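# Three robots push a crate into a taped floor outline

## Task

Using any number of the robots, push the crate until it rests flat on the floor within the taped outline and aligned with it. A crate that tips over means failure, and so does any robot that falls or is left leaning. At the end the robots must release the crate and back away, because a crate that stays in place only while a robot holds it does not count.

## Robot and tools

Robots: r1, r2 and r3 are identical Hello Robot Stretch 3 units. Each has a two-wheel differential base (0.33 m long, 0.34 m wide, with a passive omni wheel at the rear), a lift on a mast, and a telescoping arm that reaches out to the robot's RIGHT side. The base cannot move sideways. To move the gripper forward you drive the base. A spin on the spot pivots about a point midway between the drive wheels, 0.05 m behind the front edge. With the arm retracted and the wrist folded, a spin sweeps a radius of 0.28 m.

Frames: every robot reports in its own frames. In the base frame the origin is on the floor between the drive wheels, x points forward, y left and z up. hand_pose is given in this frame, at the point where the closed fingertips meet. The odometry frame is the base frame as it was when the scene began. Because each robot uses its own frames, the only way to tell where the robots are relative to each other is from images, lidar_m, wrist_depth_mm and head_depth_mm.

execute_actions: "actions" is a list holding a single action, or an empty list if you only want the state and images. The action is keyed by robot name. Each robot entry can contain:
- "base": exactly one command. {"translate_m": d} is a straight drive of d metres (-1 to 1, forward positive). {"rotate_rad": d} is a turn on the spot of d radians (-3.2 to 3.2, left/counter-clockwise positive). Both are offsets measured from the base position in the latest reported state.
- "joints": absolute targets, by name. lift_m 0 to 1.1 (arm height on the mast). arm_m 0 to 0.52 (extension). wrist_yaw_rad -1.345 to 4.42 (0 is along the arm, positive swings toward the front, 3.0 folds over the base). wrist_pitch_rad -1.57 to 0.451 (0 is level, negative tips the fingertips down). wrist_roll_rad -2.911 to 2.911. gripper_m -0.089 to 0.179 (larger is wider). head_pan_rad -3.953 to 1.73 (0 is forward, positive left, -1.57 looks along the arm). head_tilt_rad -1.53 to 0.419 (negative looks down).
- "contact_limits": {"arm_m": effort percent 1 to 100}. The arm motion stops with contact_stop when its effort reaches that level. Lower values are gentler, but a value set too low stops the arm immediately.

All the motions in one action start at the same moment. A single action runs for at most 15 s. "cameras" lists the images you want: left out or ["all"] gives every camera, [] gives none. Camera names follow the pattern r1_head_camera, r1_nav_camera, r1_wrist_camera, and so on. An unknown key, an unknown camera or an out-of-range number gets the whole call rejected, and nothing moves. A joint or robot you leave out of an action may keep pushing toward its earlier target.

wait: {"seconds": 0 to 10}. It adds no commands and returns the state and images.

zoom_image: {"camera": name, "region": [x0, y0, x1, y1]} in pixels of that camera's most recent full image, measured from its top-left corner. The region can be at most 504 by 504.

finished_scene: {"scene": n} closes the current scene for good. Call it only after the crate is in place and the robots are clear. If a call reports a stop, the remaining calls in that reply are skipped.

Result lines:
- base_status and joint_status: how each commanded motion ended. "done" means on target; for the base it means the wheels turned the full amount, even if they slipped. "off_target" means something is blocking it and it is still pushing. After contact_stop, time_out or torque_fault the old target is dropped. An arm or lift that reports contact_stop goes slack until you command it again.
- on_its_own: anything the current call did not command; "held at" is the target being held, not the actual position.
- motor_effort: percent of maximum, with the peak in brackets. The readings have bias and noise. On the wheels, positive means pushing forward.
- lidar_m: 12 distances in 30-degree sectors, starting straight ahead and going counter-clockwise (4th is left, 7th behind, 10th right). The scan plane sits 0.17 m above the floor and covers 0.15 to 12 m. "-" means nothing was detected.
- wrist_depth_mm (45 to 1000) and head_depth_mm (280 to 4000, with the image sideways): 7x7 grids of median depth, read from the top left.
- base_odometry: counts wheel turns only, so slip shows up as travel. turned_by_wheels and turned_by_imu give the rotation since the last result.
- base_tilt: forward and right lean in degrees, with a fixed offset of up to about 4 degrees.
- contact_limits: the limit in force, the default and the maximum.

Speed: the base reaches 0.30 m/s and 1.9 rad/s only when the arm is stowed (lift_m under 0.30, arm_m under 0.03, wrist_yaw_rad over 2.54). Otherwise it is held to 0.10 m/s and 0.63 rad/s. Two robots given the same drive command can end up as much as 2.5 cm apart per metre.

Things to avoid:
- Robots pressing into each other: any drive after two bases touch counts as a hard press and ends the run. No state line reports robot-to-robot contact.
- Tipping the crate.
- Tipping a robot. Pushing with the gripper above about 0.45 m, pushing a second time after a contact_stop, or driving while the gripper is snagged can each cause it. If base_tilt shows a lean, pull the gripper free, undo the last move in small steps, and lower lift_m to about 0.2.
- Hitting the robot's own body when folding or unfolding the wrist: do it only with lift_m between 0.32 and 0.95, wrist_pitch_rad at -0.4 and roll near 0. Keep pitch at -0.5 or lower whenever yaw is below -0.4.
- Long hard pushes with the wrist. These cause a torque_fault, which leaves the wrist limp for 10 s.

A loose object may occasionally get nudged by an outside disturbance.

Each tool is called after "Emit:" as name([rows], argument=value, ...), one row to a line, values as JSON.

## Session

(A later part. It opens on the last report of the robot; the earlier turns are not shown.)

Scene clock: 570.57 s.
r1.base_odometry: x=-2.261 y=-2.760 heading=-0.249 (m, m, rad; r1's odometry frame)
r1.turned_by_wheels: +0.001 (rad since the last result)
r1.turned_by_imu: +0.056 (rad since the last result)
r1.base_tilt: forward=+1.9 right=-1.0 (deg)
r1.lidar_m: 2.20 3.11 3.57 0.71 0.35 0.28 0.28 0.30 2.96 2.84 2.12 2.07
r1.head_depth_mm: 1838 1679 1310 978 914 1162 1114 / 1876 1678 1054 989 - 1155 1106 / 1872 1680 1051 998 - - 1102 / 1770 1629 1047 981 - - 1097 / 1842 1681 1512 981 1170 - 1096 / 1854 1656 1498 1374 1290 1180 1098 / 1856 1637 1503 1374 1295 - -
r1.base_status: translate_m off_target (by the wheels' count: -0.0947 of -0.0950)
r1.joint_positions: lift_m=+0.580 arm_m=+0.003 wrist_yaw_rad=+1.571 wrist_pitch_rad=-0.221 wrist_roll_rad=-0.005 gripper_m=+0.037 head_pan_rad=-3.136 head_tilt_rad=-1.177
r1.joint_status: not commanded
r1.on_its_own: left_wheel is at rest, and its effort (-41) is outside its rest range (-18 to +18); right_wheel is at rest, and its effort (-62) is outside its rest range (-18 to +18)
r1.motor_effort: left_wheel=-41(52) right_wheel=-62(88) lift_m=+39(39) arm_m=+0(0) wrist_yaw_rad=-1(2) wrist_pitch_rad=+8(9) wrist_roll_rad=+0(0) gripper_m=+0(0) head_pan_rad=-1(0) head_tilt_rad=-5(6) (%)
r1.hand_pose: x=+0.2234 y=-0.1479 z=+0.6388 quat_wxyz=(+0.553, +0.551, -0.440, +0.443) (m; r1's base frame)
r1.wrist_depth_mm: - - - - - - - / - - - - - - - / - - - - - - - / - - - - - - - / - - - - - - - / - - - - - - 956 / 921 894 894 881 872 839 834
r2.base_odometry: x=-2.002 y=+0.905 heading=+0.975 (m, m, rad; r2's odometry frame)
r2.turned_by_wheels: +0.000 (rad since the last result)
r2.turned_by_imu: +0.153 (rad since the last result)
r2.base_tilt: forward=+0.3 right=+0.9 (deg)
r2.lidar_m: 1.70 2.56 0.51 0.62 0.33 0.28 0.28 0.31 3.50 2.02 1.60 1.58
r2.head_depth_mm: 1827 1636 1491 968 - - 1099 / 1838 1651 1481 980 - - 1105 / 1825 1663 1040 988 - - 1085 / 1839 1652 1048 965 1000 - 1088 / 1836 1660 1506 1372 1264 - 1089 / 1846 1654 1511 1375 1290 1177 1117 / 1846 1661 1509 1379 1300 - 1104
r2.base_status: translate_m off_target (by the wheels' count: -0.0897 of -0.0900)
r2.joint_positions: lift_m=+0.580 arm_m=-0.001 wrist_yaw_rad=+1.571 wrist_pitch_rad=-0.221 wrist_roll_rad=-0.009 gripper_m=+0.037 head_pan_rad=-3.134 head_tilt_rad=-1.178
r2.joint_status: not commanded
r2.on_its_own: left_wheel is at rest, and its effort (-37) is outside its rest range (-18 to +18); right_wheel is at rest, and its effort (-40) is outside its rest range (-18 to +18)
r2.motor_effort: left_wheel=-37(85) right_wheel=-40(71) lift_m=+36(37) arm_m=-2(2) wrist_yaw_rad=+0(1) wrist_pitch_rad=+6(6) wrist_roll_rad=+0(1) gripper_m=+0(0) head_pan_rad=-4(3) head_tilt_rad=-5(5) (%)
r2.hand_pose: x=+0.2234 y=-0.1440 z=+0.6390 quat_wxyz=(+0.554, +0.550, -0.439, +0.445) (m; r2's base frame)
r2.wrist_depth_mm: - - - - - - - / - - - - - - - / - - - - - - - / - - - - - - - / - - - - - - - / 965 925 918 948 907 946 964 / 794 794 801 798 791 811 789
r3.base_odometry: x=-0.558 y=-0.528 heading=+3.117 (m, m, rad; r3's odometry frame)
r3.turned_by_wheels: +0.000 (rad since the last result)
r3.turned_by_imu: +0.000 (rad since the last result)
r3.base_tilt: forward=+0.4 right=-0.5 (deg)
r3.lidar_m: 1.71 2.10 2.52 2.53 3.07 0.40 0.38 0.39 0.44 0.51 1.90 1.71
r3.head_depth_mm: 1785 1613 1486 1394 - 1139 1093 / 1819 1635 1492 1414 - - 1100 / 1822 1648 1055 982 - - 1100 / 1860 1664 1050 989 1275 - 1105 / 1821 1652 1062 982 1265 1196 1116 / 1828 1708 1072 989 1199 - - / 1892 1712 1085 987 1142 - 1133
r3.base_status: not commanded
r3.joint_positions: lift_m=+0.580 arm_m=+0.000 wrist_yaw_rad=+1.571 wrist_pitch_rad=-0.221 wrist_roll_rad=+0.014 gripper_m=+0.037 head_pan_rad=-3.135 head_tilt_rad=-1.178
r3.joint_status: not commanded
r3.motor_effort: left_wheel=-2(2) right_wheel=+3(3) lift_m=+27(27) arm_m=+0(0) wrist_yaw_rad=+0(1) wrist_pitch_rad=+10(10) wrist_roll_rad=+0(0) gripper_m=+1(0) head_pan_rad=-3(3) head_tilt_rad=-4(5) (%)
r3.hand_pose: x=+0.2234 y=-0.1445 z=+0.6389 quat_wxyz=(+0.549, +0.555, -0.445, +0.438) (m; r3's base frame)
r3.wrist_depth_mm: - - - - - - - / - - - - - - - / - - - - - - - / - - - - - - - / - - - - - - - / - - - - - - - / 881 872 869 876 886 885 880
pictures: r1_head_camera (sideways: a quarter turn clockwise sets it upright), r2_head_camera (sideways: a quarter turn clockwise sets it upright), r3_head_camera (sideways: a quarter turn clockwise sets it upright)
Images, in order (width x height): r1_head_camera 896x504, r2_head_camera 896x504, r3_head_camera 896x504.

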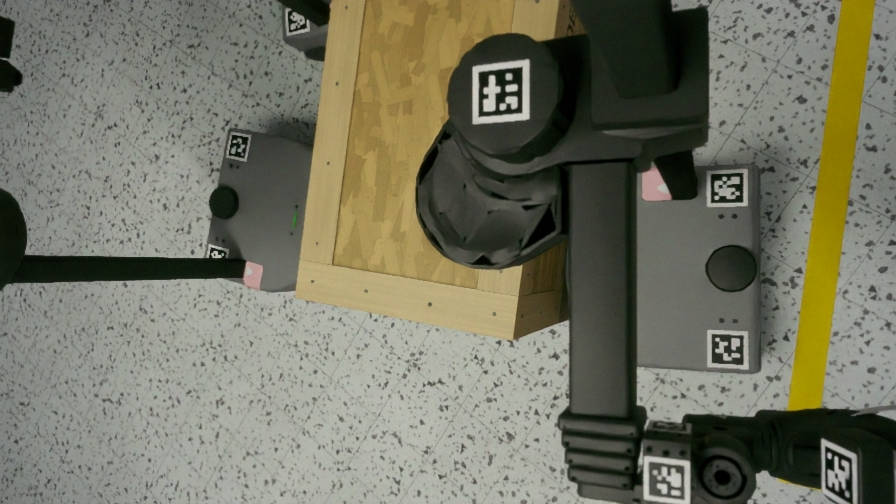

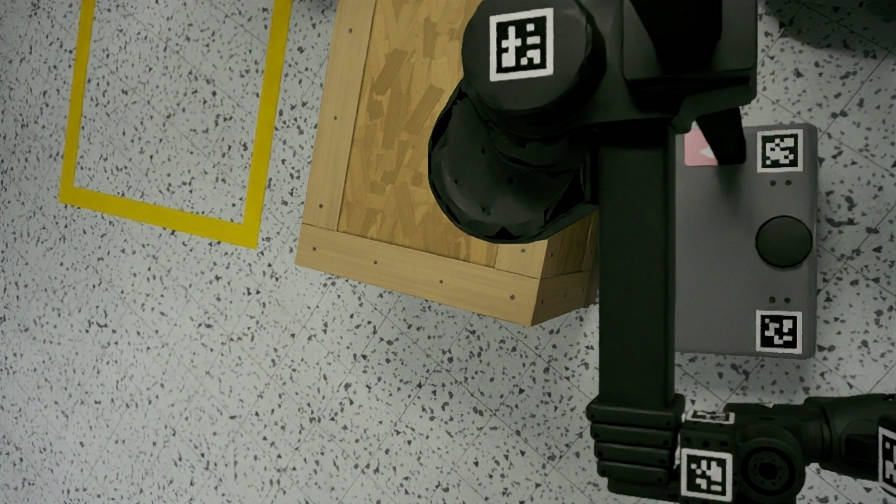

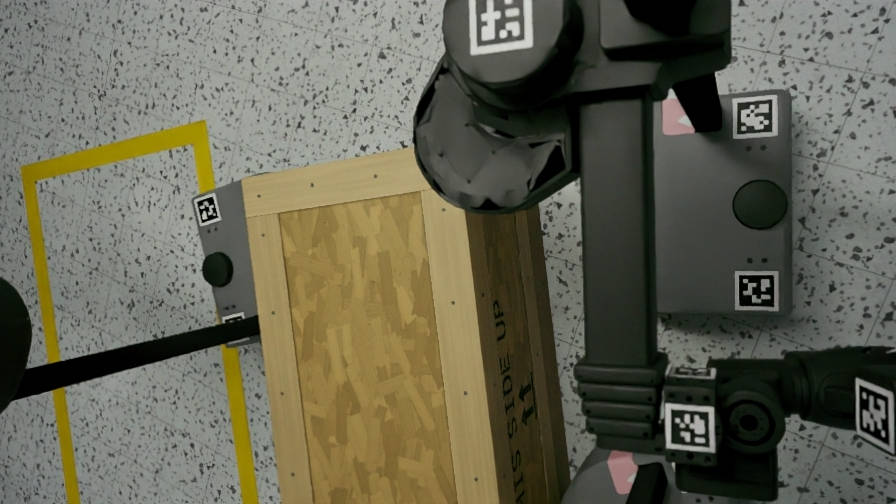

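Emit:
execute_actions([
  {"r1":{"base":{"rotate_rad":-0.12}},"r2":{"base":{"rotate_rad":-0.2}},"r3":{"base":{"translate_m":0.08}}},
], cameras=[])

Emit:
execute_actions([
  {"r1":{"base":{"translate_m":-0.055}},"r2":{"base":{"translate_m":-0.055}}},
], cameras=["r2_head_camera","r3_head_camera","r1_head_camera","r2_nav_camera"])

Scene clock: 578.30 s.
r1.base_odometry: x=-2.261 y=-2.760 heading=-0.368 (m, m, rad; r1's odometry frame)
r1.turned_by_wheels: -0.119 (rad since the last result)
r1.turned_by_imu: -0.114 (rad since the last result)
r1.base_tilt: forward=+1.9 right=-1.0 (deg)
r1.lidar_m: 2.14 2.80 3.59 4.00 0.38 0.29 0.28 0.29 2.96 3.00 2.21 2.07
r1.head_depth_mm: 1880 1637 1055 982 971 1163 1110 / 1886 1683 1053 991 - 1162 1107 / 1871 1664 1049 998 - - 1103 / 1853 1458 1052 980 - - 1098 / 1796 1595 1057 953 1008 - 1099 / 1860 1663 1498 1387 1293 1175 1099 / 1836 1658 1500 1375 1296 - -
r1.base_status: rotate_rad off_target (by the wheels' count: -0.1192 of -0.1200)
r1.joint_positions: lift_m=+0.580 arm_m=+0.003 wrist_yaw_rad=+1.571 wrist_pitch_rad=-0.220 wrist_roll_rad=-0.005 gripper_m=+0.037 head_pan_rad=-3.136 head_tilt_rad=-1.177
r1.joint_status: not commanded
r1.on_its_own: right_wheel is at rest, and its effort (-41) is outside its rest range (-18 to +18)
r1.motor_effort: left_wheel=-5(22) right_wheel=-41(64) lift_m=+39(38) arm_m=-1(1) wrist_yaw_rad=-1(0) wrist_pitch_rad=+8(8) wrist_roll_rad=+0(0) gripper_m=+0(1) head_pan_rad=-1(2) head_tilt_rad=-5(5) (%)
r1.hand_pose: x=+0.2234 y=-0.1479 z=+0.6388 quat_wxyz=(+0.553, +0.551, -0.440, +0.444) (m; r1's base frame)
r1.wrist_depth_mm: - - - - - - - / - - - - - - - / - - - - - - - / - - - - - - - / - - - - - - - / - - - - - - 989 / 925 885 888 894 841 850 821
r2.base_odometry: x=-2.002 y=+0.906 heading=+0.776 (m, m, rad; r2's odometry frame)
r2.turned_by_wheels: -0.199 (rad since the last result)
r2.turned_by_imu: -0.186 (rad since the last result)
r2.base_tilt: forward=+0.2 right=+0.9 (deg)
r2.lidar_m: 1.61 2.10 0.53 0.66 0.39 0.29 0.28 0.29 3.49 2.42 1.67 1.57
r2.head_depth_mm: 1815 1641 1041 969 - - 1099 / 1825 1645 1043 980 - - 1101 / 1824 1645 1044 985 - - 1084 / 1833 1651 1046 968 979 - 1086 / 1836 1644 1470 961 937 - 1093 / 1849 1658 1509 1383 1293 1177 1108 / 1851 1667 1516 1378 1293 - 1107
r2.base_status: done
r2.joint_positions: lift_m=+0.580 arm_m=-0.001 wrist_yaw_rad=+1.571 wrist_pitch_rad=-0.221 wrist_roll_rad=-0.009 gripper_m=+0.037 head_pan_rad=-3.134 head_tilt_rad=-1.178
r2.joint_status: not commanded
r2.on_its_own: right_wheel is at rest, and its effort (-36) is outside its rest range (-18 to +18)
r2.motor_effort: left_wheel=-4(22) right_wheel=-36(52) lift_m=+36(36) arm_m=-2(2) wrist_yaw_rad=+0(0) wrist_pitch_rad=+6(6) wrist_roll_rad=+1(1) gripper_m=+0(1) head_pan_rad=-3(3) head_tilt_rad=-5(5) (%)
r2.hand_pose: x=+0.2234 y=-0.1440 z=+0.6390 quat_wxyz=(+0.554, +0.550, -0.439, +0.445) (m; r2's base frame)
r2.wrist_depth_mm: - - - - - - - / - - - - - - - / - - - - - - - / - - - - - - - / - - - - - - - / 945 954 917 948 915 963 968 / 795 797 797 802 801 800 801
r3.base_odometry: x=-0.638 y=-0.526 heading=+3.117 (m, m, rad; r3's odometry frame)
r3.turned_by_wheels: +0.000 (rad since the last result)
r3.turned_by_imu: -0.001 (rad since the last result)
r3.base_tilt: forward=+0.4 right=-0.6 (deg)
r3.lidar_m: 1.65 2.00 2.50 2.51 3.04 3.08 0.46 0.47 0.45 0.53 1.82 1.64
r3.head_depth_mm: 1794 1615 1476 1393 - 1136 1091 / 1809 1636 1491 1409 - - 1098 / 1837 1616 1054 988 - - 1102 / 1835 1453 1055 1080 1306 - 1108 / 1870 1371 1062 1048 1315 1194 1115 / 1831 1704 1072 1021 1310 - - / 1899 1707 1081 1026 1151 - 1130
r3.base_status: done
r3.joint_positions: lift_m=+0.580 arm_m=+0.000 wrist_yaw_rad=+1.571 wrist_pitch_rad=-0.221 wrist_roll_rad=+0.014 gripper_m=+0.037 head_pan_rad=-3.135 head_tilt_rad=-1.178
r3.joint_status: not commanded
r3.motor_effort: left_wheel=-2(6) right_wheel=+3(9) lift_m=+27(27) arm_m=-1(0) wrist_yaw_rad=-2(0) wrist_pitch_rad=+10(10) wrist_roll_rad=+0(0) gripper_m=+0(0) head_pan_rad=-3(2) head_tilt_rad=-6(5) (%)
r3.hand_pose: x=+0.2234 y=-0.1445 z=+0.6389 quat_wxyz=(+0.549, +0.555, -0.445, +0.438) (m; r3's base frame)
r3.wrist_depth_mm: - - - - - - - / - - - - - - - / - - - - - - - / - - - - - - - / - - - - - - - / - - - - - - - / 875 867 885 885 886 896 906
pictures: none
No camera images: the call's "cameras" was empty. Leave "cameras" out to get every camera's image.

Scene clock: 580.93 s.
r1.base_odometry: x=-2.312 y=-2.740 heading=-0.368 (m, m, rad; r1's odometry frame)
r1.turned_by_wheels: +0.000 (rad since the last result)
r1.turned_by_imu: +0.059 (rad since the last result)
r1.base_tilt: forward=+1.8 right=-1.0 (deg)
r1.lidar_m: 2.20 3.00 3.59 0.61 0.33 0.28 0.27 0.31 2.93 3.03 2.22 2.12
r1.head_depth_mm: 1874 1699 1187 983 908 1173 1108 / 1878 1682 1520 988 - 1165 1101 / 1864 1672 1052 992 - - 1101 / 1846 1428 1048 982 - - 1100 / 1837 1644 1496 960 1124 - 1093 / 1845 1672 1515 1382 1300 1179 1097 / 1844 1661 1511 1364 1291 - -
r1.base_status: translate_m off_target (by the wheels' count: -0.0547 of -0.0550)
r1.joint_positions: lift_m=+0.580 arm_m=+0.003 wrist_yaw_rad=+1.571 wrist_pitch_rad=-0.220 wrist_roll_rad=-0.005 gripper_m=+0.037 head_pan_rad=-3.136 head_tilt_rad=-1.177
r1.joint_status: not commanded
r1.on_its_own: left_wheel is at rest, and its effort (-56) is outside its rest range (-18 to +18); right_wheel is at rest, and its effort (-42) is outside its rest range (-18 to +18)
r1.motor_effort: left_wheel=-56(66) right_wheel=-42(69) lift_m=+38(38) arm_m=-1(1) wrist_yaw_rad=-1(2) wrist_pitch_rad=+9(8) wrist_roll_rad=+0(0) gripper_m=+0(0) head_pan_rad=-2(1) head_tilt_rad=-5(5) (%)
r1.hand_pose: x=+0.2234 y=-0.1479 z=+0.6388 quat_wxyz=(+0.553, +0.551, -0.440, +0.444) (m; r1's base frame)
r1.wrist_depth_mm: - - - - - - - / - - - - - - - / - - - - - - - / - - - - - - - / - - - - - - - / - - - - - - 956 / 907 936 895 898 863 854 833
r2.base_odometry: x=-2.041 y=+0.867 heading=+0.776 (m, m, rad; r2's odometry frame)
r2.turned_by_wheels: +0.000 (rad since the last result)
r2.turned_by_imu: +0.093 (rad since the last result)
r2.base_tilt: forward=+0.3 right=+0.9 (deg)
r2.lidar_m: 1.67 2.33 0.54 0.57 0.32 0.27 0.27 0.32 3.47 2.21 1.65 1.60
r2.head_depth_mm: 1814 1641 1484 967 - - 1098 / 1823 1635 1495 980 - - 1099 / 1818 1637 1042 985 - - 1094 / 1836 1645 1044 971 1012 - 1088 / 1842 1655 1501 971 1089 - 1091 / 1847 1653 1511 1387 1288 1179 1112 / 1850 1670 1517 1393 1299 - 1105
r2.base_status: translate_m off_target (by the wheels' count: -0.0546 of -0.0550)
r2.joint_positions: lift_m=+0.580 arm_m=-0.001 wrist_yaw_rad=+1.571 wrist_pitch_rad=-0.221 wrist_roll_rad=-0.009 gripper_m=+0.037 head_pan_rad=-3.134 head_tilt_rad=-1.178
r2.joint_status: not commanded
r2.on_its_own: left_wheel is at rest, and its effort (-60) is outside its rest range (-18 to +18); right_wheel is at rest, and its effort (-47) is outside its rest range (-18 to +18)
r2.motor_effort: left_wheel=-60(78) right_wheel=-47(67) lift_m=+36(36) arm_m=-2(2) wrist_yaw_rad=+0(0) wrist_pitch_rad=+6(6) wrist_roll_rad=+1(1) gripper_m=+0(1) head_pan_rad=-4(3) head_tilt_rad=-5(5) (%)
r2.hand_pose: x=+0.2234 y=-0.1440 z=+0.6390 quat_wxyz=(+0.554, +0.550, -0.439, +0.445) (m; r2's base frame)
r2.wrist_depth_mm: - - - - - - - / - - - - - - - / - - - - - - - / - - - - - - - / - - - - - - - / 962 960 949 932 925 960 985 / 789 799 783 806 813 800 813
r3.base_odometry: x=-0.638 y=-0.526 heading=+3.117 (m, m, rad; r3's odometry frame)
r3.turned_by_wheels: +0.000 (rad since the last result)
r3.turned_by_imu: +0.000 (rad since the last result)
r3.base_tilt: forward=+0.4 right=-0.6 (deg)
r3.lidar_m: 1.64 2.01 2.50 2.51 3.06 3.08 0.41 0.43 0.47 0.53 1.81 1.64
r3.head_depth_mm: 1785 1605 1474 1388 - 1141 1092 / 1806 1640 1484 1403 - - 1097 / 1828 1646 1057 984 - - 1102 / 1851 1451 1054 1003 1290 - 1104 / 1868 1442 1061 1011 1308 1196 1115 / 1840 1704 1070 1013 1319 - - / 1890 1703 1078 1023 1153 - 1134
r3.base_status: not commanded
r3.joint_positions: lift_m=+0.580 arm_m=+0.000 wrist_yaw_rad=+1.571 wrist_pitch_rad=-0.221 wrist_roll_rad=+0.014 gripper_m=+0.037 head_pan_rad=-3.135 head_tilt_rad=-1.178
r3.joint_status: not commanded
r3.motor_effort: left_wheel=-2(2) right_wheel=+3(3) lift_m=+27(27) arm_m=-1(0) wrist_yaw_rad=-1(0) wrist_pitch_rad=+10(10) wrist_roll_rad=+0(0) gripper_m=+0(1) head_pan_rad=-4(3) head_tilt_rad=-5(4) (%)
r3.hand_pose: x=+0.2234 y=-0.1445 z=+0.6389 quat_wxyz=(+0.549, +0.555, -0.445, +0.438) (m; r3's base frame)
r3.wrist_depth_mm: - - - - - - - / - - - - - - - / - - - - - - - / - - - - - - - / - - - - - - - / - - - - - - - / 889 885 890 885 880 887 887
pictures: r1_head_camera (sideways: a quarter turn clockwise sets it upright), r2_head_camera (sideways: a quarter turn clockwise sets it upright), r2_nav_camera (sideways: a quarter turn counterclockwise sets it upright), r3_head_camera (sideways: a quarter turn clockwise sets it upright)
Images, in order (width x height): r1_head_camera 896x504, r2_head_camera 896x504, r2_nav_camera 672x504, r3_head_camera 896x504.

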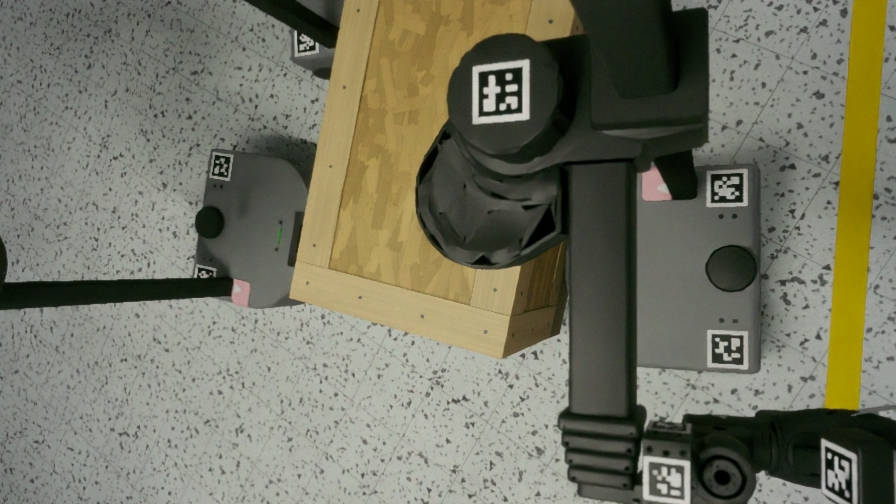

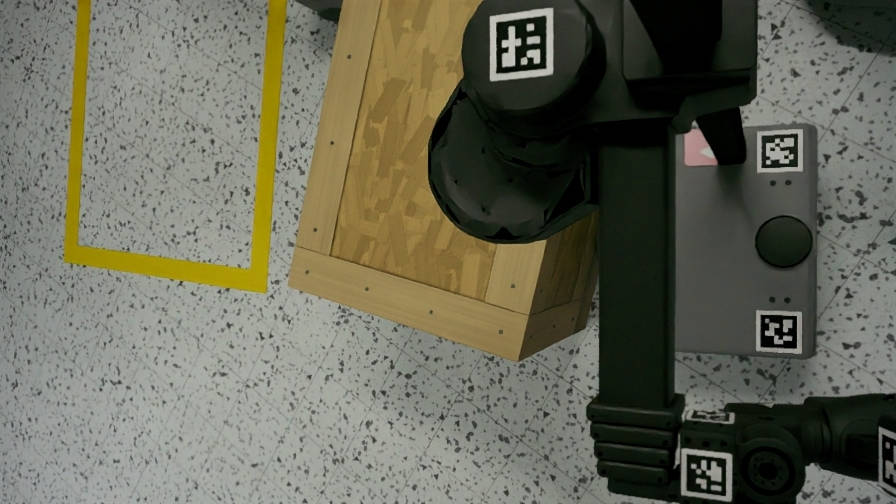

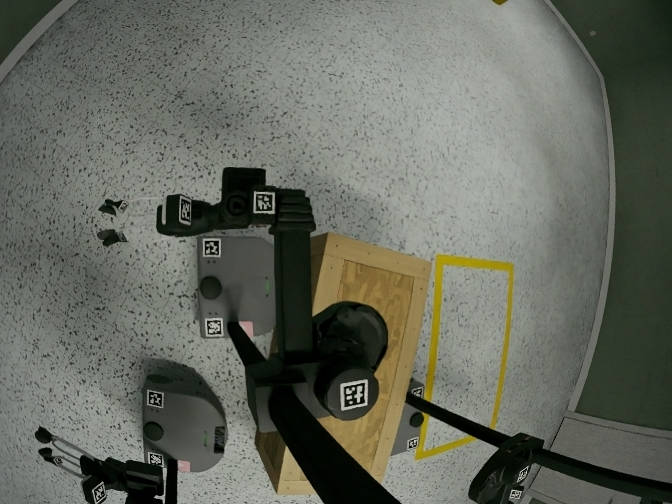

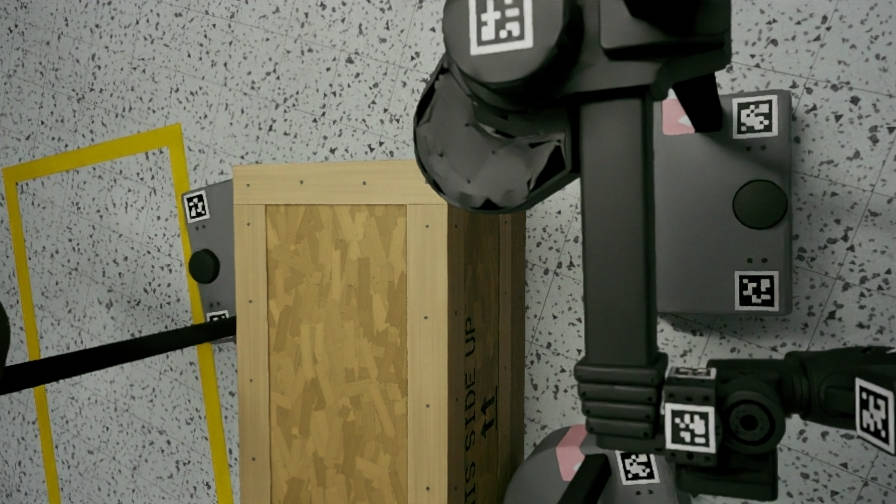

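Emit:
execute_actions([
  {"r1":{"base":{"translate_m":0.2},"joints":{"wrist_yaw_rad":3.0,"wrist_pitch_rad":-0.4}},"r2":{"base":{"rotate_rad":-0.77}}},
], cameras=[])

Emit:
execute_actions([
  {"r1":{"base":{"translate_m":0.3},"joints":{"lift_m":0.27}},"r2":{"base":{"translate_m":0.2}}},
], cameras=[])

Emit:
execute_actions([
  {"r1":{"base":{"translate_m":0.5},"joints":{"head_tilt_rad":-0.75}},"r2":{"base":{"rotate_rad":0.55}}},
], cameras=["r2_head_camera","r3_head_camera","r1_head_camera"])

Scene clock: 593.87 s.
r1.base_odometry: x=-2.125 y=-2.812 heading=-0.368 (m, m, rad; r1's odometry frame)
r1.turned_by_wheels: +0.000 (rad since the last result)
r1.turned_by_imu: -0.001 (rad since the last result)
r1.base_tilt: forward=+2.0 right=-1.0 (deg)
r1.lidar_m: 2.03 2.77 3.49 3.93 0.56 0.47 0.47 3.15 3.00 2.80 2.01 1.94
r1.head_depth_mm: 1884 1436 1055 998 1295 1165 1101 / 1860 1681 1061 988 - 1162 1114 / 1871 1469 1056 991 - - 1110 / 1830 1449 1049 1041 - - 1109 / 1829 1630 1073 1321 1294 - 1103 / 1848 1673 1507 1376 1298 1200 1092 / 1854 1639 1491 1382 1289 - 1081
r1.base_status: done
r1.joint_positions: lift_m=+0.580 arm_m=+0.003 wrist_yaw_rad=+2.997 wrist_pitch_rad=-0.412 wrist_roll_rad=-0.005 gripper_m=+0.037 head_pan_rad=-3.136 head_tilt_rad=-1.177
r1.joint_status: all done
r1.motor_effort: left_wheel=+0(45) right_wheel=+1(36) lift_m=+38(37) arm_m=-1(1) wrist_yaw_rad=+2(3) wrist_pitch_rad=+5(7) wrist_roll_rad=+0(0) gripper_m=+0(0) head_pan_rad=-1(2) head_tilt_rad=-5(5) (%)
r1.hand_pose: x=+0.0111 y=+0.0748 z=+0.5938 quat_wxyz=(+0.194, +0.699, +0.095, +0.682) (m; r1's base frame)
r1.wrist_depth_mm: - - - - - - - / - - - - - - - / - - - - - - - / 662 697 - - - - - / 523 701 - - - 972 964 / 497 695 - 872 848 842 815 / 496 681 - 731 726 731 707
r2.base_odometry: x=-2.041 y=+0.867 heading=+0.006 (m, m, rad; r2's odometry frame)
r2.turned_by_wheels: -0.770 (rad since the last result)
r2.turned_by_imu: -0.746 (rad since the last result)
r2.base_tilt: forward=+0.2 right=+1.0 (deg)
r2.lidar_m: 1.60 1.60 1.92 0.54 0.53 0.39 0.29 0.28 0.29 3.47 2.91 1.78
r2.head_depth_mm: 1816 1634 1037 1037 - - 1100 / 1823 1654 1042 976 - - 1100 / 1834 1647 1048 984 - - 1086 / 1832 1466 1046 967 1081 - 1092 / 1841 1453 1049 962 915 - 1092 / 1796 1467 1436 965 902 1174 1109 / 1838 1666 1515 965 899 - 1106
r2.base_status: done
r2.joint_positions: lift_m=+0.580 arm_m=-0.001 wrist_yaw_rad=+1.571 wrist_pitch_rad=-0.220 wrist_roll_rad=-0.009 gripper_m=+0.037 head_pan_rad=-3.134 head_tilt_rad=-1.178
r2.joint_status: not commanded
r2.motor_effort: left_wheel=+3(46) right_wheel=-3(58) lift_m=+36(36) arm_m=-2(2) wrist_yaw_rad=+0(1) wrist_pitch_rad=+6(6) wrist_roll_rad=+1(1) gripper_m=+0(1) head_pan_rad=-3(4) head_tilt_rad=-5(5) (%)
r2.hand_pose: x=+0.2234 y=-0.1440 z=+0.6390 quat_wxyz=(+0.554, +0.550, -0.439, +0.445) (m; r2's base frame)
r2.wrist_depth_mm: - - - - - - - / - - - - - - - / - - - - - - - / - - - - - - - / - - - - - - - / 948 934 927 952 913 952 960 / 815 778 789 810 793 793 812
r3.base_odometry: x=-0.638 y=-0.526 heading=+3.117 (m, m, rad; r3's odometry frame)
r3.turned_by_wheels: +0.000 (rad since the last result)
r3.turned_by_imu: -0.001 (rad since the last result)
r3.base_tilt: forward=+0.4 right=-0.5 (deg)
r3.lidar_m: 1.64 2.00 2.50 2.51 3.04 3.06 0.41 0.43 0.40 0.54 1.82 1.64
r3.head_depth_mm: 1795 1610 1478 1391 - 1143 1093 / 1807 1641 1489 1406 - - 1100 / 1823 1618 1051 981 - - 1097 / 1851 1466 1051 1003 1296 - 1106 / 1859 1466 1063 1011 1306 1199 1120 / 1858 1696 1068 1018 1310 - - / 1915 1706 1078 1023 1144 - 1129
r3.base_status: not commanded
r3.joint_positions: lift_m=+0.580 arm_m=+0.000 wrist_yaw_rad=+1.571 wrist_pitch_rad=-0.221 wrist_roll_rad=+0.014 gripper_m=+0.037 head_pan_rad=-3.135 head_tilt_rad=-1.178
r3.joint_status: not commanded
r3.motor_effort: left_wheel=-2(2) right_wheel=+3(3) lift_m=+27(27) arm_m=+0(1) wrist_yaw_rad=-2(1) wrist_pitch_rad=+10(10) wrist_roll_rad=+0(0) gripper_m=+0(0) head_pan_rad=-3(3) head_tilt_rad=-4(4) (%)
r3.hand_pose: x=+0.2234 y=-0.1445 z=+0.6389 quat_wxyz=(+0.549, +0.555, -0.445, +0.438) (m; r3's base frame)
r3.wrist_depth_mm: - - - - - - - / - - - - - - - / - - - - - - - / - - - - - - - / - - - - - - - / - - - - - - - / 869 877 876 875 880 876 886
pictures: none
No camera images: the call's "cameras" was empty. Leave "cameras" out to get every camera's image.

Scene clock: 598.20 s.
r1.base_odometry: x=-1.845 y=-2.920 heading=-0.368 (m, m, rad; r1's odometry frame)
r1.turned_by_wheels: +0.000 (rad since the last result)
r1.turned_by_imu: -0.001 (rad since the last result)
r1.base_tilt: forward=+1.8 right=-1.0 (deg)
r1.lidar_m: 1.76 2.41 3.41 3.42 0.91 0.76 0.76 3.28 3.17 2.43 1.75 1.68
r1.head_depth_mm: 1621 1169 1166 1389 1303 1174 1110 / 1866 1168 1206 1397 1289 1168 1106 / 1814 1159 1261 1392 - - 1107 / 1597 1151 1312 1380 - - 1095 / 1866 1195 1456 1377 1306 - 1094 / 1866 1664 1504 1372 1263 - 1100 / 1845 1658 1489 1370 1262 1171 1093
r1.base_status: done
r1.joint_positions: lift_m=+0.270 arm_m=+0.003 wrist_yaw_rad=+2.998 wrist_pitch_rad=-0.413 wrist_roll_rad=-0.005 gripper_m=+0.037 head_pan_rad=-3.136 head_tilt_rad=-1.177
r1.joint_status: all done
r1.motor_effort: left_wheel=+0(13) right_wheel=+1(7) lift_m=+21(34) arm_m=+0(1) wrist_yaw_rad=+1(2) wrist_pitch_rad=+5(6) wrist_roll_rad=+0(0) gripper_m=+0(0) head_pan_rad=-1(0) head_tilt_rad=-4(5) (%)
r1.hand_pose: x=+0.0109 y=+0.0747 z=+0.2842 quat_wxyz=(+0.194, +0.699, +0.096, +0.682) (m; r1's base frame)
r1.wrist_depth_mm: - - - - - - - / - - - - - - - / - - - 985 939 902 853 / 767 791 752 749 691 674 670 / 635 617 - 587 586 567 546 / 524 522 - - 470 469 459 / 448 - - - 413 400 394
r2.base_odometry: x=-1.841 y=+0.869 heading=+0.006 (m, m, rad; r2's odometry frame)
r2.turned_by_wheels: +0.000 (rad since the last result)
r2.turned_by_imu: +0.001 (rad since the last result)
r2.base_tilt: forward=+0.2 right=+0.9 (deg)
r2.lidar_m: 1.40 1.40 1.68 3.09 0.77 0.63 0.47 0.45 0.47 3.47 2.55 1.57
r2.head_depth_mm: 1797 1611 1165 1392 - - 1098 / 1834 1146 1088 1374 - - 1105 / 1815 1146 1053 1175 - - 1092 / 1828 1145 1045 1128 1281 - 1086 / 1692 1624 1057 1021 1280 - 1088 / 1608 1645 1053 987 1244 1173 1105 / 1762 1667 1054 966 1279 - 1110
r2.base_status: done
r2.joint_positions: lift_m=+0.580 arm_m=-0.001 wrist_yaw_rad=+1.571 wrist_pitch_rad=-0.220 wrist_roll_rad=-0.009 gripper_m=+0.037 head_pan_rad=-3.134 head_tilt_rad=-1.178
r2.joint_status: not commanded
r2.motor_effort: left_wheel=+3(9) right_wheel=-3(3) lift_m=+36(36) arm_m=-2(2) wrist_yaw_rad=-1(1) wrist_pitch_rad=+6(6) wrist_roll_rad=+0(1) gripper_m=+0(0) head_pan_rad=-4(4) head_tilt_rad=-4(5) (%)
r2.hand_pose: x=+0.2234 y=-0.1440 z=+0.6390 quat_wxyz=(+0.554, +0.550, -0.439, +0.445) (m; r2's base frame)
r2.wrist_depth_mm: - - - - - - - / - - - - - - - / - - - - - - - / - - - - - - - / - - - - - - - / 942 939 927 967 945 958 962 / 799 803 798 812 792 796 806
r3.base_odometry: x=-0.638 y=-0.526 heading=+3.117 (m, m, rad; r3's odometry frame)
r3.turned_by_wheels: +0.000 (rad since the last result)
r3.turned_by_imu: -0.001 (rad since the last result)
r3.base_tilt: forward=+0.4 right=-0.6 (deg)
r3.lidar_m: 1.65 2.01 2.49 2.51 3.05 3.06 0.41 0.43 0.60 0.48 1.81 1.63
r3.head_depth_mm: 1781 1613 1475 1386 - 1140 1096 / 1807 1630 1487 1410 - - 1096 / 1841 1651 1053 981 - - 1099 / 1630 1635 1049 1000 1290 - 1106 / 1606 1628 1061 1009 1310 1192 1118 / 1860 1694 1070 1017 1314 - - / 1906 1709 1076 1026 1309 - 1128
r3.base_status: not commanded
r3.joint_positions: lift_m=+0.580 arm_m=+0.000 wrist_yaw_rad=+1.571 wrist_pitch_rad=-0.221 wrist_roll_rad=+0.014 gripper_m=+0.037 head_pan_rad=-3.135 head_tilt_rad=-1.178
r3.joint_status: not commanded
r3.motor_effort: left_wheel=-2(2) right_wheel=+3(3) lift_m=+27(27) arm_m=-1(1) wrist_yaw_rad=-2(1) wrist_pitch_rad=+10(10) wrist_roll_rad=+0(0) gripper_m=+0(1) head_pan_rad=-3(4) head_tilt_rad=-4(7) (%)
r3.hand_pose: x=+0.2234 y=-0.1445 z=+0.6389 quat_wxyz=(+0.549, +0.555, -0.445, +0.438) (m; r3's base frame)
r3.wrist_depth_mm: - - - - - - - / - - - - - - - / - - - - - - - / - - - - - - - / - - - - - - - / - - - - - - - / 877 878 878 875 896 888 895
pictures: none
No camera images: the call's "cameras" was empty. Leave "cameras" out to get every camera's image.

Scene clock: 601.60 s.
r1.base_odometry: x=-1.379 y=-3.100 heading=-0.368 (m, m, rad; r1's odometry frame)
r1.turned_by_wheels: +0.000 (rad since the last result)
r1.turned_by_imu: -0.001 (rad since the last result)
r1.base_tilt: forward=+1.8 right=-1.0 (deg)
r1.lidar_m: 1.32 1.79 4.84 3.32 3.57 1.24 1.24 3.54 3.40 1.83 1.30 1.25
r1.head_depth_mm: 2935 3074 1695 1544 1561 1316 1143 / 3092 3357 1703 1608 1560 1320 1146 / 3223 3377 1715 1638 1563 1320 1162 / 3224 3170 1707 1695 1553 1312 1163 / 3684 3323 2438 1778 1559 1322 1147 / 3958 3344 2441 1890 1560 1313 1146 / 3952 3327 2401 1905 1556 1317 1135
r1.base_status: done
r1.joint_positions: lift_m=+0.270 arm_m=+0.003 wrist_yaw_rad=+2.998 wrist_pitch_rad=-0.413 wrist_roll_rad=-0.005 gripper_m=+0.037 head_pan_rad=-3.136 head_tilt_rad=-0.754
r1.joint_status: all done
r1.motor_effort: left_wheel=+1(12) right_wheel=+0(8) lift_m=+21(21) arm_m=+0(1) wrist_yaw_rad=+1(0) wrist_pitch_rad=+6(5) wrist_roll_rad=+0(0) gripper_m=+0(0) head_pan_rad=-1(1) head_tilt_rad=+1(19) (%)
r1.hand_pose: x=+0.0109 y=+0.0747 z=+0.2841 quat_wxyz=(+0.194, +0.699, +0.096, +0.682) (m; r1's base frame)
r1.wrist_depth_mm: - - - - - - - / - - - - - - - / - - 1000 995 926 914 838 / 805 774 759 756 696 683 665 / 628 617 - 586 591 561 542 / 534 503 - - 468 467 464 / 453 - - - 419 404 397
r2.base_odometry: x=-1.841 y=+0.869 heading=+0.556 (m, m, rad; r2's odometry frame)
r2.turned_by_wheels: +0.550 (rad since the last result)
r2.turned_by_imu: +0.545 (rad since the last result)
r2.base_tilt: forward=+0.2 right=+1.0 (deg)
r2.lidar_m: 1.40 1.71 3.09 0.62 0.62 0.46 0.45 4.09 3.47 2.45 1.55 1.40
r2.head_depth_mm: 1823 1633 1040 988 - - 1097 / 1798 1652 1045 979 - - 1101 / 1834 1652 1048 979 - - 1091 / 1833 1662 1045 1007 1277 - 1087 / 1835 1650 1472 1348 1287 - 1087 / 1841 1660 1501 1380 1292 1176 1107 / 1832 1658 1509 1385 1292 - 1103
r2.base_status: done
r2.joint_positions: lift_m=+0.580 arm_m=-0.001 wrist_yaw_rad=+1.571 wrist_pitch_rad=-0.220 wrist_roll_rad=-0.009 gripper_m=+0.037 head_pan_rad=-3.134 head_tilt_rad=-1.178
r2.joint_status: not commanded
r2.motor_effort: left_wheel=-1(6) right_wheel=+2(8) lift_m=+36(36) arm_m=-2(3) wrist_yaw_rad=+0(0) wrist_pitch_rad=+6(6) wrist_roll_rad=+0(1) gripper_m=+1(1) head_pan_rad=-4(3) head_tilt_rad=-5(5) (%)
r2.hand_pose: x=+0.2234 y=-0.1441 z=+0.6390 quat_wxyz=(+0.554, +0.550, -0.439, +0.445) (m; r2's base frame)
r2.wrist_depth_mm: - - - - - - 930 / - - - - - - - / - - - - - - - / - - - - - - - / - - - - - - - / 944 954 913 940 931 977 943 / 786 794 804 790 805 809 819
r3.base_odometry: x=-0.638 y=-0.526 heading=+3.117 (m, m, rad; r3's odometry frame)
r3.turned_by_wheels: +0.000 (rad since the last result)
r3.turned_by_imu: -0.001 (rad since the last result)
r3.base_tilt: forward=+0.5 right=-0.6 (deg)
r3.lidar_m: 1.65 2.00 2.50 2.51 3.04 3.08 0.41 0.43 0.60 0.50 1.82 1.63
r3.head_depth_mm: 1789 1626 1483 1383 - 1138 1093 / 1809 1634 1485 1409 - - 1096 / 1832 1653 1053 983 - - 1096 / 1834 1661 1051 1001 1294 - 1110 / 1820 1672 1063 1007 1305 1192 1117 / 1870 1693 1069 1019 1314 - - / 1893 1708 1081 1026 1315 - 1133
r3.base_status: not commanded
r3.joint_positions: lift_m=+0.580 arm_m=+0.000 wrist_yaw_rad=+1.571 wrist_pitch_rad=-0.221 wrist_roll_rad=+0.014 gripper_m=+0.037 head_pan_rad=-3.135 head_tilt_rad=-1.178
r3.joint_status: not commanded
r3.motor_effort: left_wheel=-2(2) right_wheel=+3(3) lift_m=+27(27) arm_m=+0(0) wrist_yaw_rad=-1(1) wrist_pitch_rad=+10(10) wrist_roll_rad=+0(0) gripper_m=-1(1) head_pan_rad=-3(3) head_tilt_rad=-4(4) (%)
r3.hand_pose: x=+0.2234 y=-0.1445 z=+0.6389 quat_wxyz=(+0.549, +0.555, -0.445, +0.438) (m; r3's base frame)
r3.wrist_depth_mm: - - - - - - - / - - - - - - - / - - - - - - - / - - - - - - - / - - - - - - - / - - - - - - - / 875 866 887 883 872 887 896
pictures: r1_head_camera (sideways: a quarter turn clockwise sets it upright), r2_head_camera (sideways: a quarter turn clockwise sets it upright), r3_head_camera (sideways: a quarter turn clockwise sets it upright)
Images, in order (width x height): r1_head_camera 896x504, r2_head_camera 896x504, r3_head_camera 896x504.

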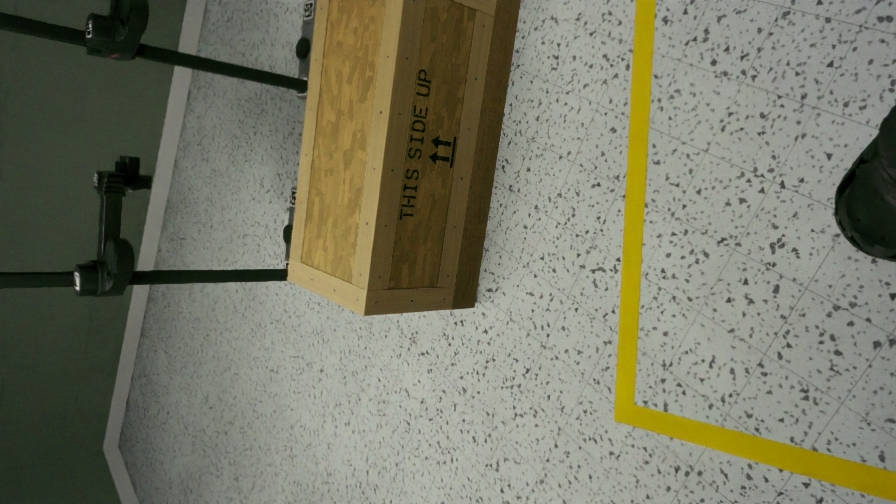

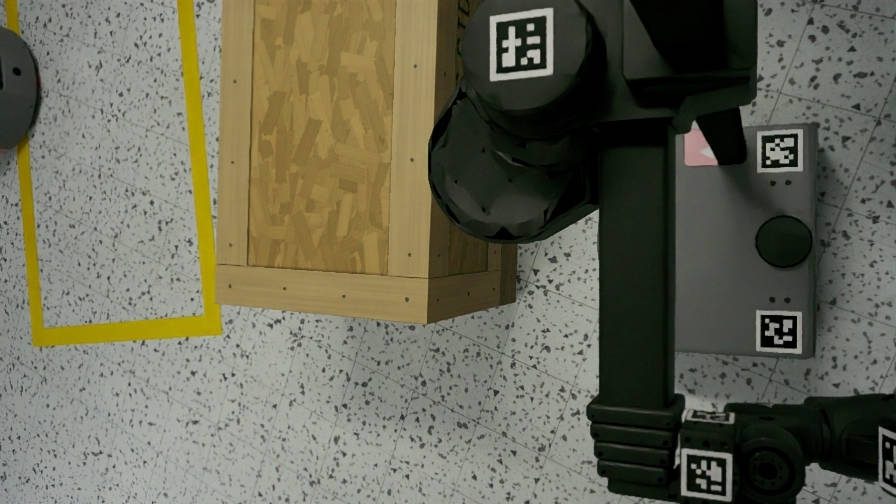

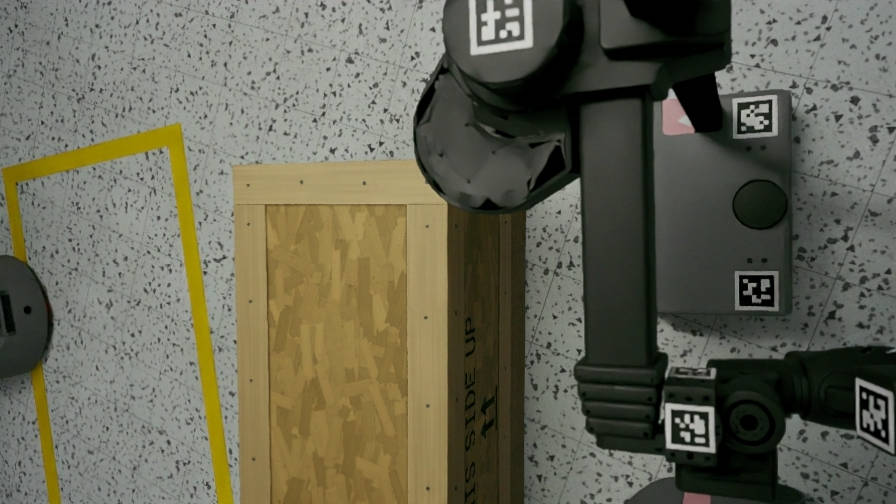

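Emit:
execute_actions([
  {"r1":{"base":{"rotate_rad":1.065}},"r2":{"base":{"translate_m":-0.168}},"r3":{"base":{"translate_m":-0.128}}},
], cameras=[])

Emit:
execute_actions([
  {"r1":{"base":{"translate_m":0.43}},"r2":{"base":{"translate_m":-0.3}},"r3":{"base":{"translate_m":-0.3}}},
], cameras=["r2_head_camera","r3_head_camera"])

Scene clock: 615.67 s.
r1.base_odometry: x=-1.379 y=-3.100 heading=+0.697 (m, m, rad; r1's odometry frame)
r1.turned_by_wheels: +1.065 (rad since the last result)
r1.turned_by_imu: +1.065 (rad since the last result)
r1.base_tilt: forward=+1.9 right=-1.0 (deg)
r1.lidar_m: 4.92 3.33 3.59 1.24 1.24 3.54 3.39 1.81 1.30 1.24 1.32 1.81
r1.head_depth_mm: 3030 3242 2430 1901 1558 1322 1147 / 3058 3279 2428 1904 1552 1323 1142 / 3019 3198 2412 1902 1556 1321 1164 / 2970 3214 2430 1911 1569 1316 1164 / 2938 3251 2432 1893 1551 1324 1143 / 2990 3226 2415 1893 1543 1317 1152 / 2957 3206 2415 1779 1556 1311 1144
r1.base_status: done
r1.joint_positions: lift_m=+0.270 arm_m=+0.003 wrist_yaw_rad=+2.998 wrist_pitch_rad=-0.413 wrist_roll_rad=-0.005 gripper_m=+0.037 head_pan_rad=-3.136 head_tilt_rad=-0.754
r1.joint_status: not commanded
r1.motor_effort: left_wheel=-3(11) right_wheel=+2(10) lift_m=+21(21) arm_m=-1(1) wrist_yaw_rad=+1(2) wrist_pitch_rad=+6(5) wrist_roll_rad=+0(0) gripper_m=+0(1) head_pan_rad=-2(1) head_tilt_rad=+1(1) (%)
r1.hand_pose: x=+0.0109 y=+0.0747 z=+0.2841 quat_wxyz=(+0.194, +0.699, +0.096, +0.682) (m; r1's base frame)
r1.wrist_depth_mm: 961 - - - - - - / - - - - - - - / - - - 969 939 879 854 / 818 787 761 728 709 680 668 / 629 624 - 599 586 545 531 / 515 509 - - 463 470 460 / 447 - - - 413 409 393
r2.base_odometry: x=-1.984 y=+0.780 heading=+0.556 (m, m, rad; r2's odometry frame)
r2.turned_by_wheels: +0.000 (rad since the last result)
r2.turned_by_imu: -0.002 (rad since the last result)
r2.base_tilt: forward=+0.2 right=+0.9 (deg)
r2.lidar_m: 1.56 1.91 3.13 0.62 0.39 0.29 0.28 0.30 3.38 2.73 1.72 1.55
r2.head_depth_mm: 1766 1642 1043 969 - - 1105 / 1772 1642 1042 984 - - 1098 / 1833 1658 1048 982 - - 1089 / 1837 1646 1048 967 1008 - 1090 / 1836 1658 1482 1334 1262 - 1088 / 1843 1664 1508 1386 1295 1168 1113 / 1842 1657 1505 1381 1297 - 1109
r2.base_status: done
r2.joint_positions: lift_m=+0.580 arm_m=-0.001 wrist_yaw_rad=+1.571 wrist_pitch_rad=-0.220 wrist_roll_rad=-0.009 gripper_m=+0.037 head_pan_rad=-3.134 head_tilt_rad=-1.178
r2.joint_status: not commanded
r2.motor_effort: left_wheel=-1(8) right_wheel=+2(3) lift_m=+36(36) arm_m=-3(2) wrist_yaw_rad=+0(1) wrist_pitch_rad=+6(6) wrist_roll_rad=+1(1) gripper_m=-1(0) head_pan_rad=-4(3) head_tilt_rad=-5(5) (%)
r2.hand_pose: x=+0.2234 y=-0.1441 z=+0.6390 quat_wxyz=(+0.554, +0.550, -0.439, +0.445) (m; r2's base frame)
r2.wrist_depth_mm: - - - - - - - / - - - - - - - / - - - - - - - / - - - - - - - / - - - - - - - / 986 949 912 971 925 955 974 / 795 786 789 807 805 807 805
r3.base_odometry: x=-0.511 y=-0.529 heading=+3.117 (m, m, rad; r3's odometry frame)
r3.turned_by_wheels: +0.000 (rad since the last result)
r3.turned_by_imu: -0.001 (rad since the last result)
r3.base_tilt: forward=+0.4 right=-0.5 (deg)
r3.lidar_m: 1.76 2.15 2.53 2.55 3.10 0.29 0.28 0.29 0.42 0.51 1.95 1.75
r3.head_depth_mm: 1798 1622 1480 1389 - 1140 1092 / 1809 1633 1491 1407 - - 1095 / 1844 1648 1059 985 - - 1102 / 1806 1666 1049 966 997 - 1107 / 1797 1686 1056 973 1006 1194 1116 / 1882 1694 1069 981 968 - - / 1889 1721 1075 988 1194 - 1131
r3.base_status: done
r3.joint_positions: lift_m=+0.580 arm_m=+0.000 wrist_yaw_rad=+1.571 wrist_pitch_rad=-0.221 wrist_roll_rad=+0.014 gripper_m=+0.037 head_pan_rad=-3.135 head_tilt_rad=-1.178
r3.joint_status: not commanded
r3.motor_effort: left_wheel=-2(6) right_wheel=+3(4) lift_m=+27(27) arm_m=-1(1) wrist_yaw_rad=-1(0) wrist_pitch_rad=+10(10) wrist_roll_rad=+0(0) gripper_m=+0(1) head_pan_rad=-3(2) head_tilt_rad=-5(5) (%)
r3.hand_pose: x=+0.2234 y=-0.1445 z=+0.6389 quat_wxyz=(+0.549, +0.555, -0.445, +0.438) (m; r3's base frame)
r3.wrist_depth_mm: - - - - - - - / - - - - - - - / - - - - - - - / - - - - - - - / - - - - - - - / - - - - - - - / 853 872 871 881 899 880 900
pictures: none
No camera images: the call's "cameras" was empty. Leave "cameras" out to get every camera's image.

Scene clock: 620.67 s.
r1.base_odometry: x=-1.049 y=-2.824 heading=+0.697 (m, m, rad; r1's odometry frame)
r1.turned_by_wheels: +0.000 (rad since the last result)
r1.turned_by_imu: -0.001 (rad since the last result)
r1.base_tilt: forward=+1.9 right=-1.0 (deg)
r1.lidar_m: 4.83 2.95 3.57 1.23 1.20 1.24 3.82 1.78 1.32 1.27 1.33 1.81
r1.head_depth_mm: 3426 3409 2459 1897 1547 1323 1148 / 3423 3396 2477 1887 1551 1316 1144 / 3378 3371 2417 1893 1552 1309 1169 / 3346 3422 2434 1882 1559 1321 1172 / 3382 3394 2416 1892 1557 1318 1147 / 3341 3368 2418 1896 1554 1319 1141 / 3385 3377 2423 1887 1553 1316 1140
r1.base_status: done
r1.joint_positions: lift_m=+0.270 arm_m=+0.003 wrist_yaw_rad=+2.998 wrist_pitch_rad=-0.413 wrist_roll_rad=-0.005 gripper_m=+0.037 head_pan_rad=-3.136 head_tilt_rad=-0.753
r1.joint_status: not commanded
r1.motor_effort: left_wheel=-2(9) right_wheel=+3(12) lift_m=+20(21) arm_m=+0(1) wrist_yaw_rad=+2(2) wrist_pitch_rad=+5(6) wrist_roll_rad=+0(0) gripper_m=+0(0) head_pan_rad=+0(1) head_tilt_rad=+0(1) (%)
r1.hand_pose: x=+0.0109 y=+0.0747 z=+0.2841 quat_wxyz=(+0.194, +0.699, +0.096, +0.682) (m; r1's base frame)
r1.wrist_depth_mm: 869 - - - - - - / 928 - - - - - - / 978 - - 986 939 875 853 / 821 786 774 729 700 691 665 / 640 608 - 598 590 549 541 / 511 506 - - 465 464 460 / 450 - - - 407 395 394
r2.base_odometry: x=-2.238 y=+0.622 heading=+0.555 (m, m, rad; r2's odometry frame)
r2.turned_by_wheels: -0.001 (rad since the last result)
r2.turned_by_imu: +0.029 (rad since the last result)
r2.base_tilt: forward=+0.2 right=+1.0 (deg)
r2.lidar_m: 1.74 2.15 3.18 0.61 0.45 0.30 0.28 0.28 3.32 2.91 1.88 1.72
r2.head_depth_mm: 1818 1643 1035 965 - - 1102 / 1815 1645 1041 977 - - 1102 / 1750 1658 1045 980 - - 1086 / 1783 1650 1042 967 967 - 1091 / 1821 1649 1472 974 1086 - 1095 / 1821 1668 1507 1384 1289 1174 1112 / 1855 1648 1513 1390 1300 - 1107
r2.base_status: translate_m off_target (by the wheels' count: -0.2996 of -0.3000)
r2.joint_positions: lift_m=+0.580 arm_m=-0.001 wrist_yaw_rad=+1.571 wrist_pitch_rad=-0.220 wrist_roll_rad=-0.009 gripper_m=+0.037 head_pan_rad=-3.134 head_tilt_rad=-1.178
r2.joint_status: not commanded
r2.on_its_own: left_wheel is at rest, and its effort (-63) is outside its rest range (-18 to +18); right_wheel is at rest, and its effort (-43) is outside its rest range (-18 to +18)
r2.motor_effort: left_wheel=-63(85) right_wheel=-43(64) lift_m=+36(36) arm_m=-2(2) wrist_yaw_rad=+0(0) wrist_pitch_rad=+6(6) wrist_roll_rad=+1(1) gripper_m=+0(0) head_pan_rad=-3(3) head_tilt_rad=-4(5) (%)
r2.hand_pose: x=+0.2234 y=-0.1441 z=+0.6391 quat_wxyz=(+0.554, +0.550, -0.439, +0.445) (m; r2's base frame)
r2.wrist_depth_mm: - - - - - - - / - - - - - - - / - - - - - - - / - - - - - - - / - - - - - - - / 951 960 941 948 931 951 978 / 801 795 806 797 799 810 797
r3.base_odometry: x=-0.211 y=-0.537 heading=+3.117 (m, m, rad; r3's odometry frame)
r3.turned_by_wheels: +0.001 (rad since the last result)
r3.turned_by_imu: +0.000 (rad since the last result)
r3.base_tilt: forward=+0.5 right=-0.6 (deg)
r3.lidar_m: 2.04 2.49 2.64 2.66 2.99 0.30 0.28 0.28 0.34 0.49 2.26 2.04
r3.head_depth_mm: 1793 1620 1480 1392 - 1133 1091 / 1804 1635 1494 1410 - - 1094 / 1829 1652 1498 994 - - 1104 / 1834 1667 1049 966 939 - 1108 / 1869 1679 1057 975 924 1192 1114 / 1778 1699 1552 981 924 - - / 1714 1713 1555 987 941 - 1124
r3.base_status: translate_m off_target (by the wheels' count: -0.2998 of -0.3000)
r3.joint_positions: lift_m=+0.580 arm_m=+0.000 wrist_yaw_rad=+1.571 wrist_pitch_rad=-0.221 wrist_roll_rad=+0.014 gripper_m=+0.037 head_pan_rad=-3.135 head_tilt_rad=-1.179
r3.joint_status: not commanded
r3.on_its_own: left_wheel is at rest, and its effort (-19) is outside its rest range (-18 to +18); right_wheel is at rest, and its effort (-61) is outside its rest range (-18 to +18)
r3.motor_effort: left_wheel=-19(83) right_wheel=-61(73) lift_m=+27(27) arm_m=-1(0) wrist_yaw_rad=+0(2) wrist_pitch_rad=+10(10) wrist_roll_rad=+0(0) gripper_m=+1(1) head_pan_rad=-4(3) head_tilt_rad=-4(4) (%)
r3.hand_pose: x=+0.2234 y=-0.1445 z=+0.6389 quat_wxyz=(+0.549, +0.555, -0.445, +0.438) (m; r3's base frame)
r3.wrist_depth_mm: - - - - - - - / - - - - - - - / - - - - - - - / - - - - - - - / - - - - - - - / - - - - - - - / 861 865 870 904 896 876 894
pictures: r2_head_camera (sideways: a quarter turn clockwise sets it upright), r3_head_camera (sideways: a quarter turn clockwise sets it upright)
Images, in order (width x height): r2_head_camera 896x504, r3_head_camera 896x504.

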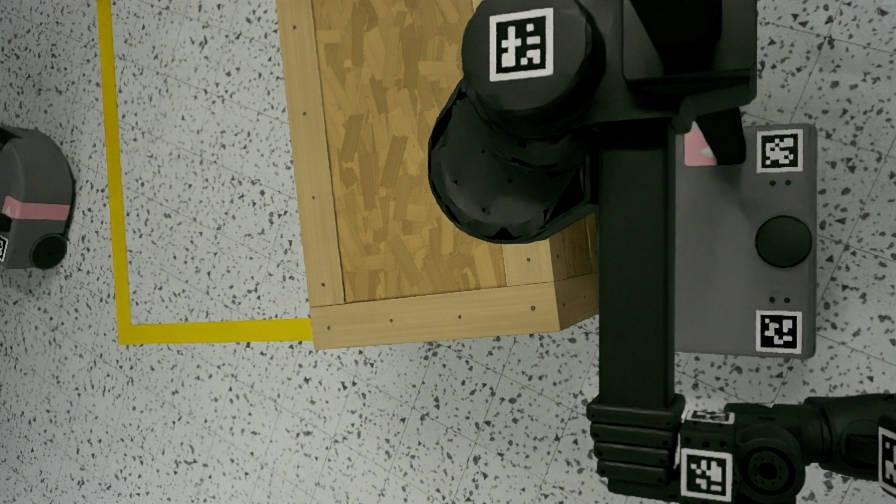

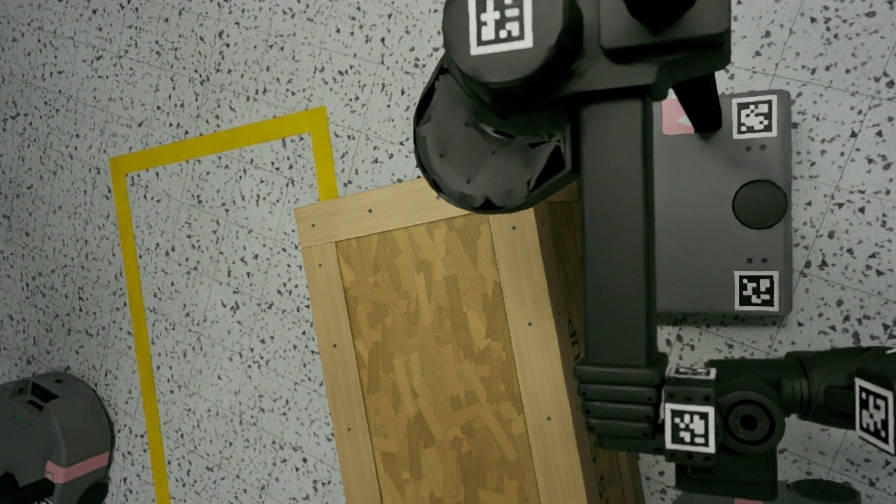

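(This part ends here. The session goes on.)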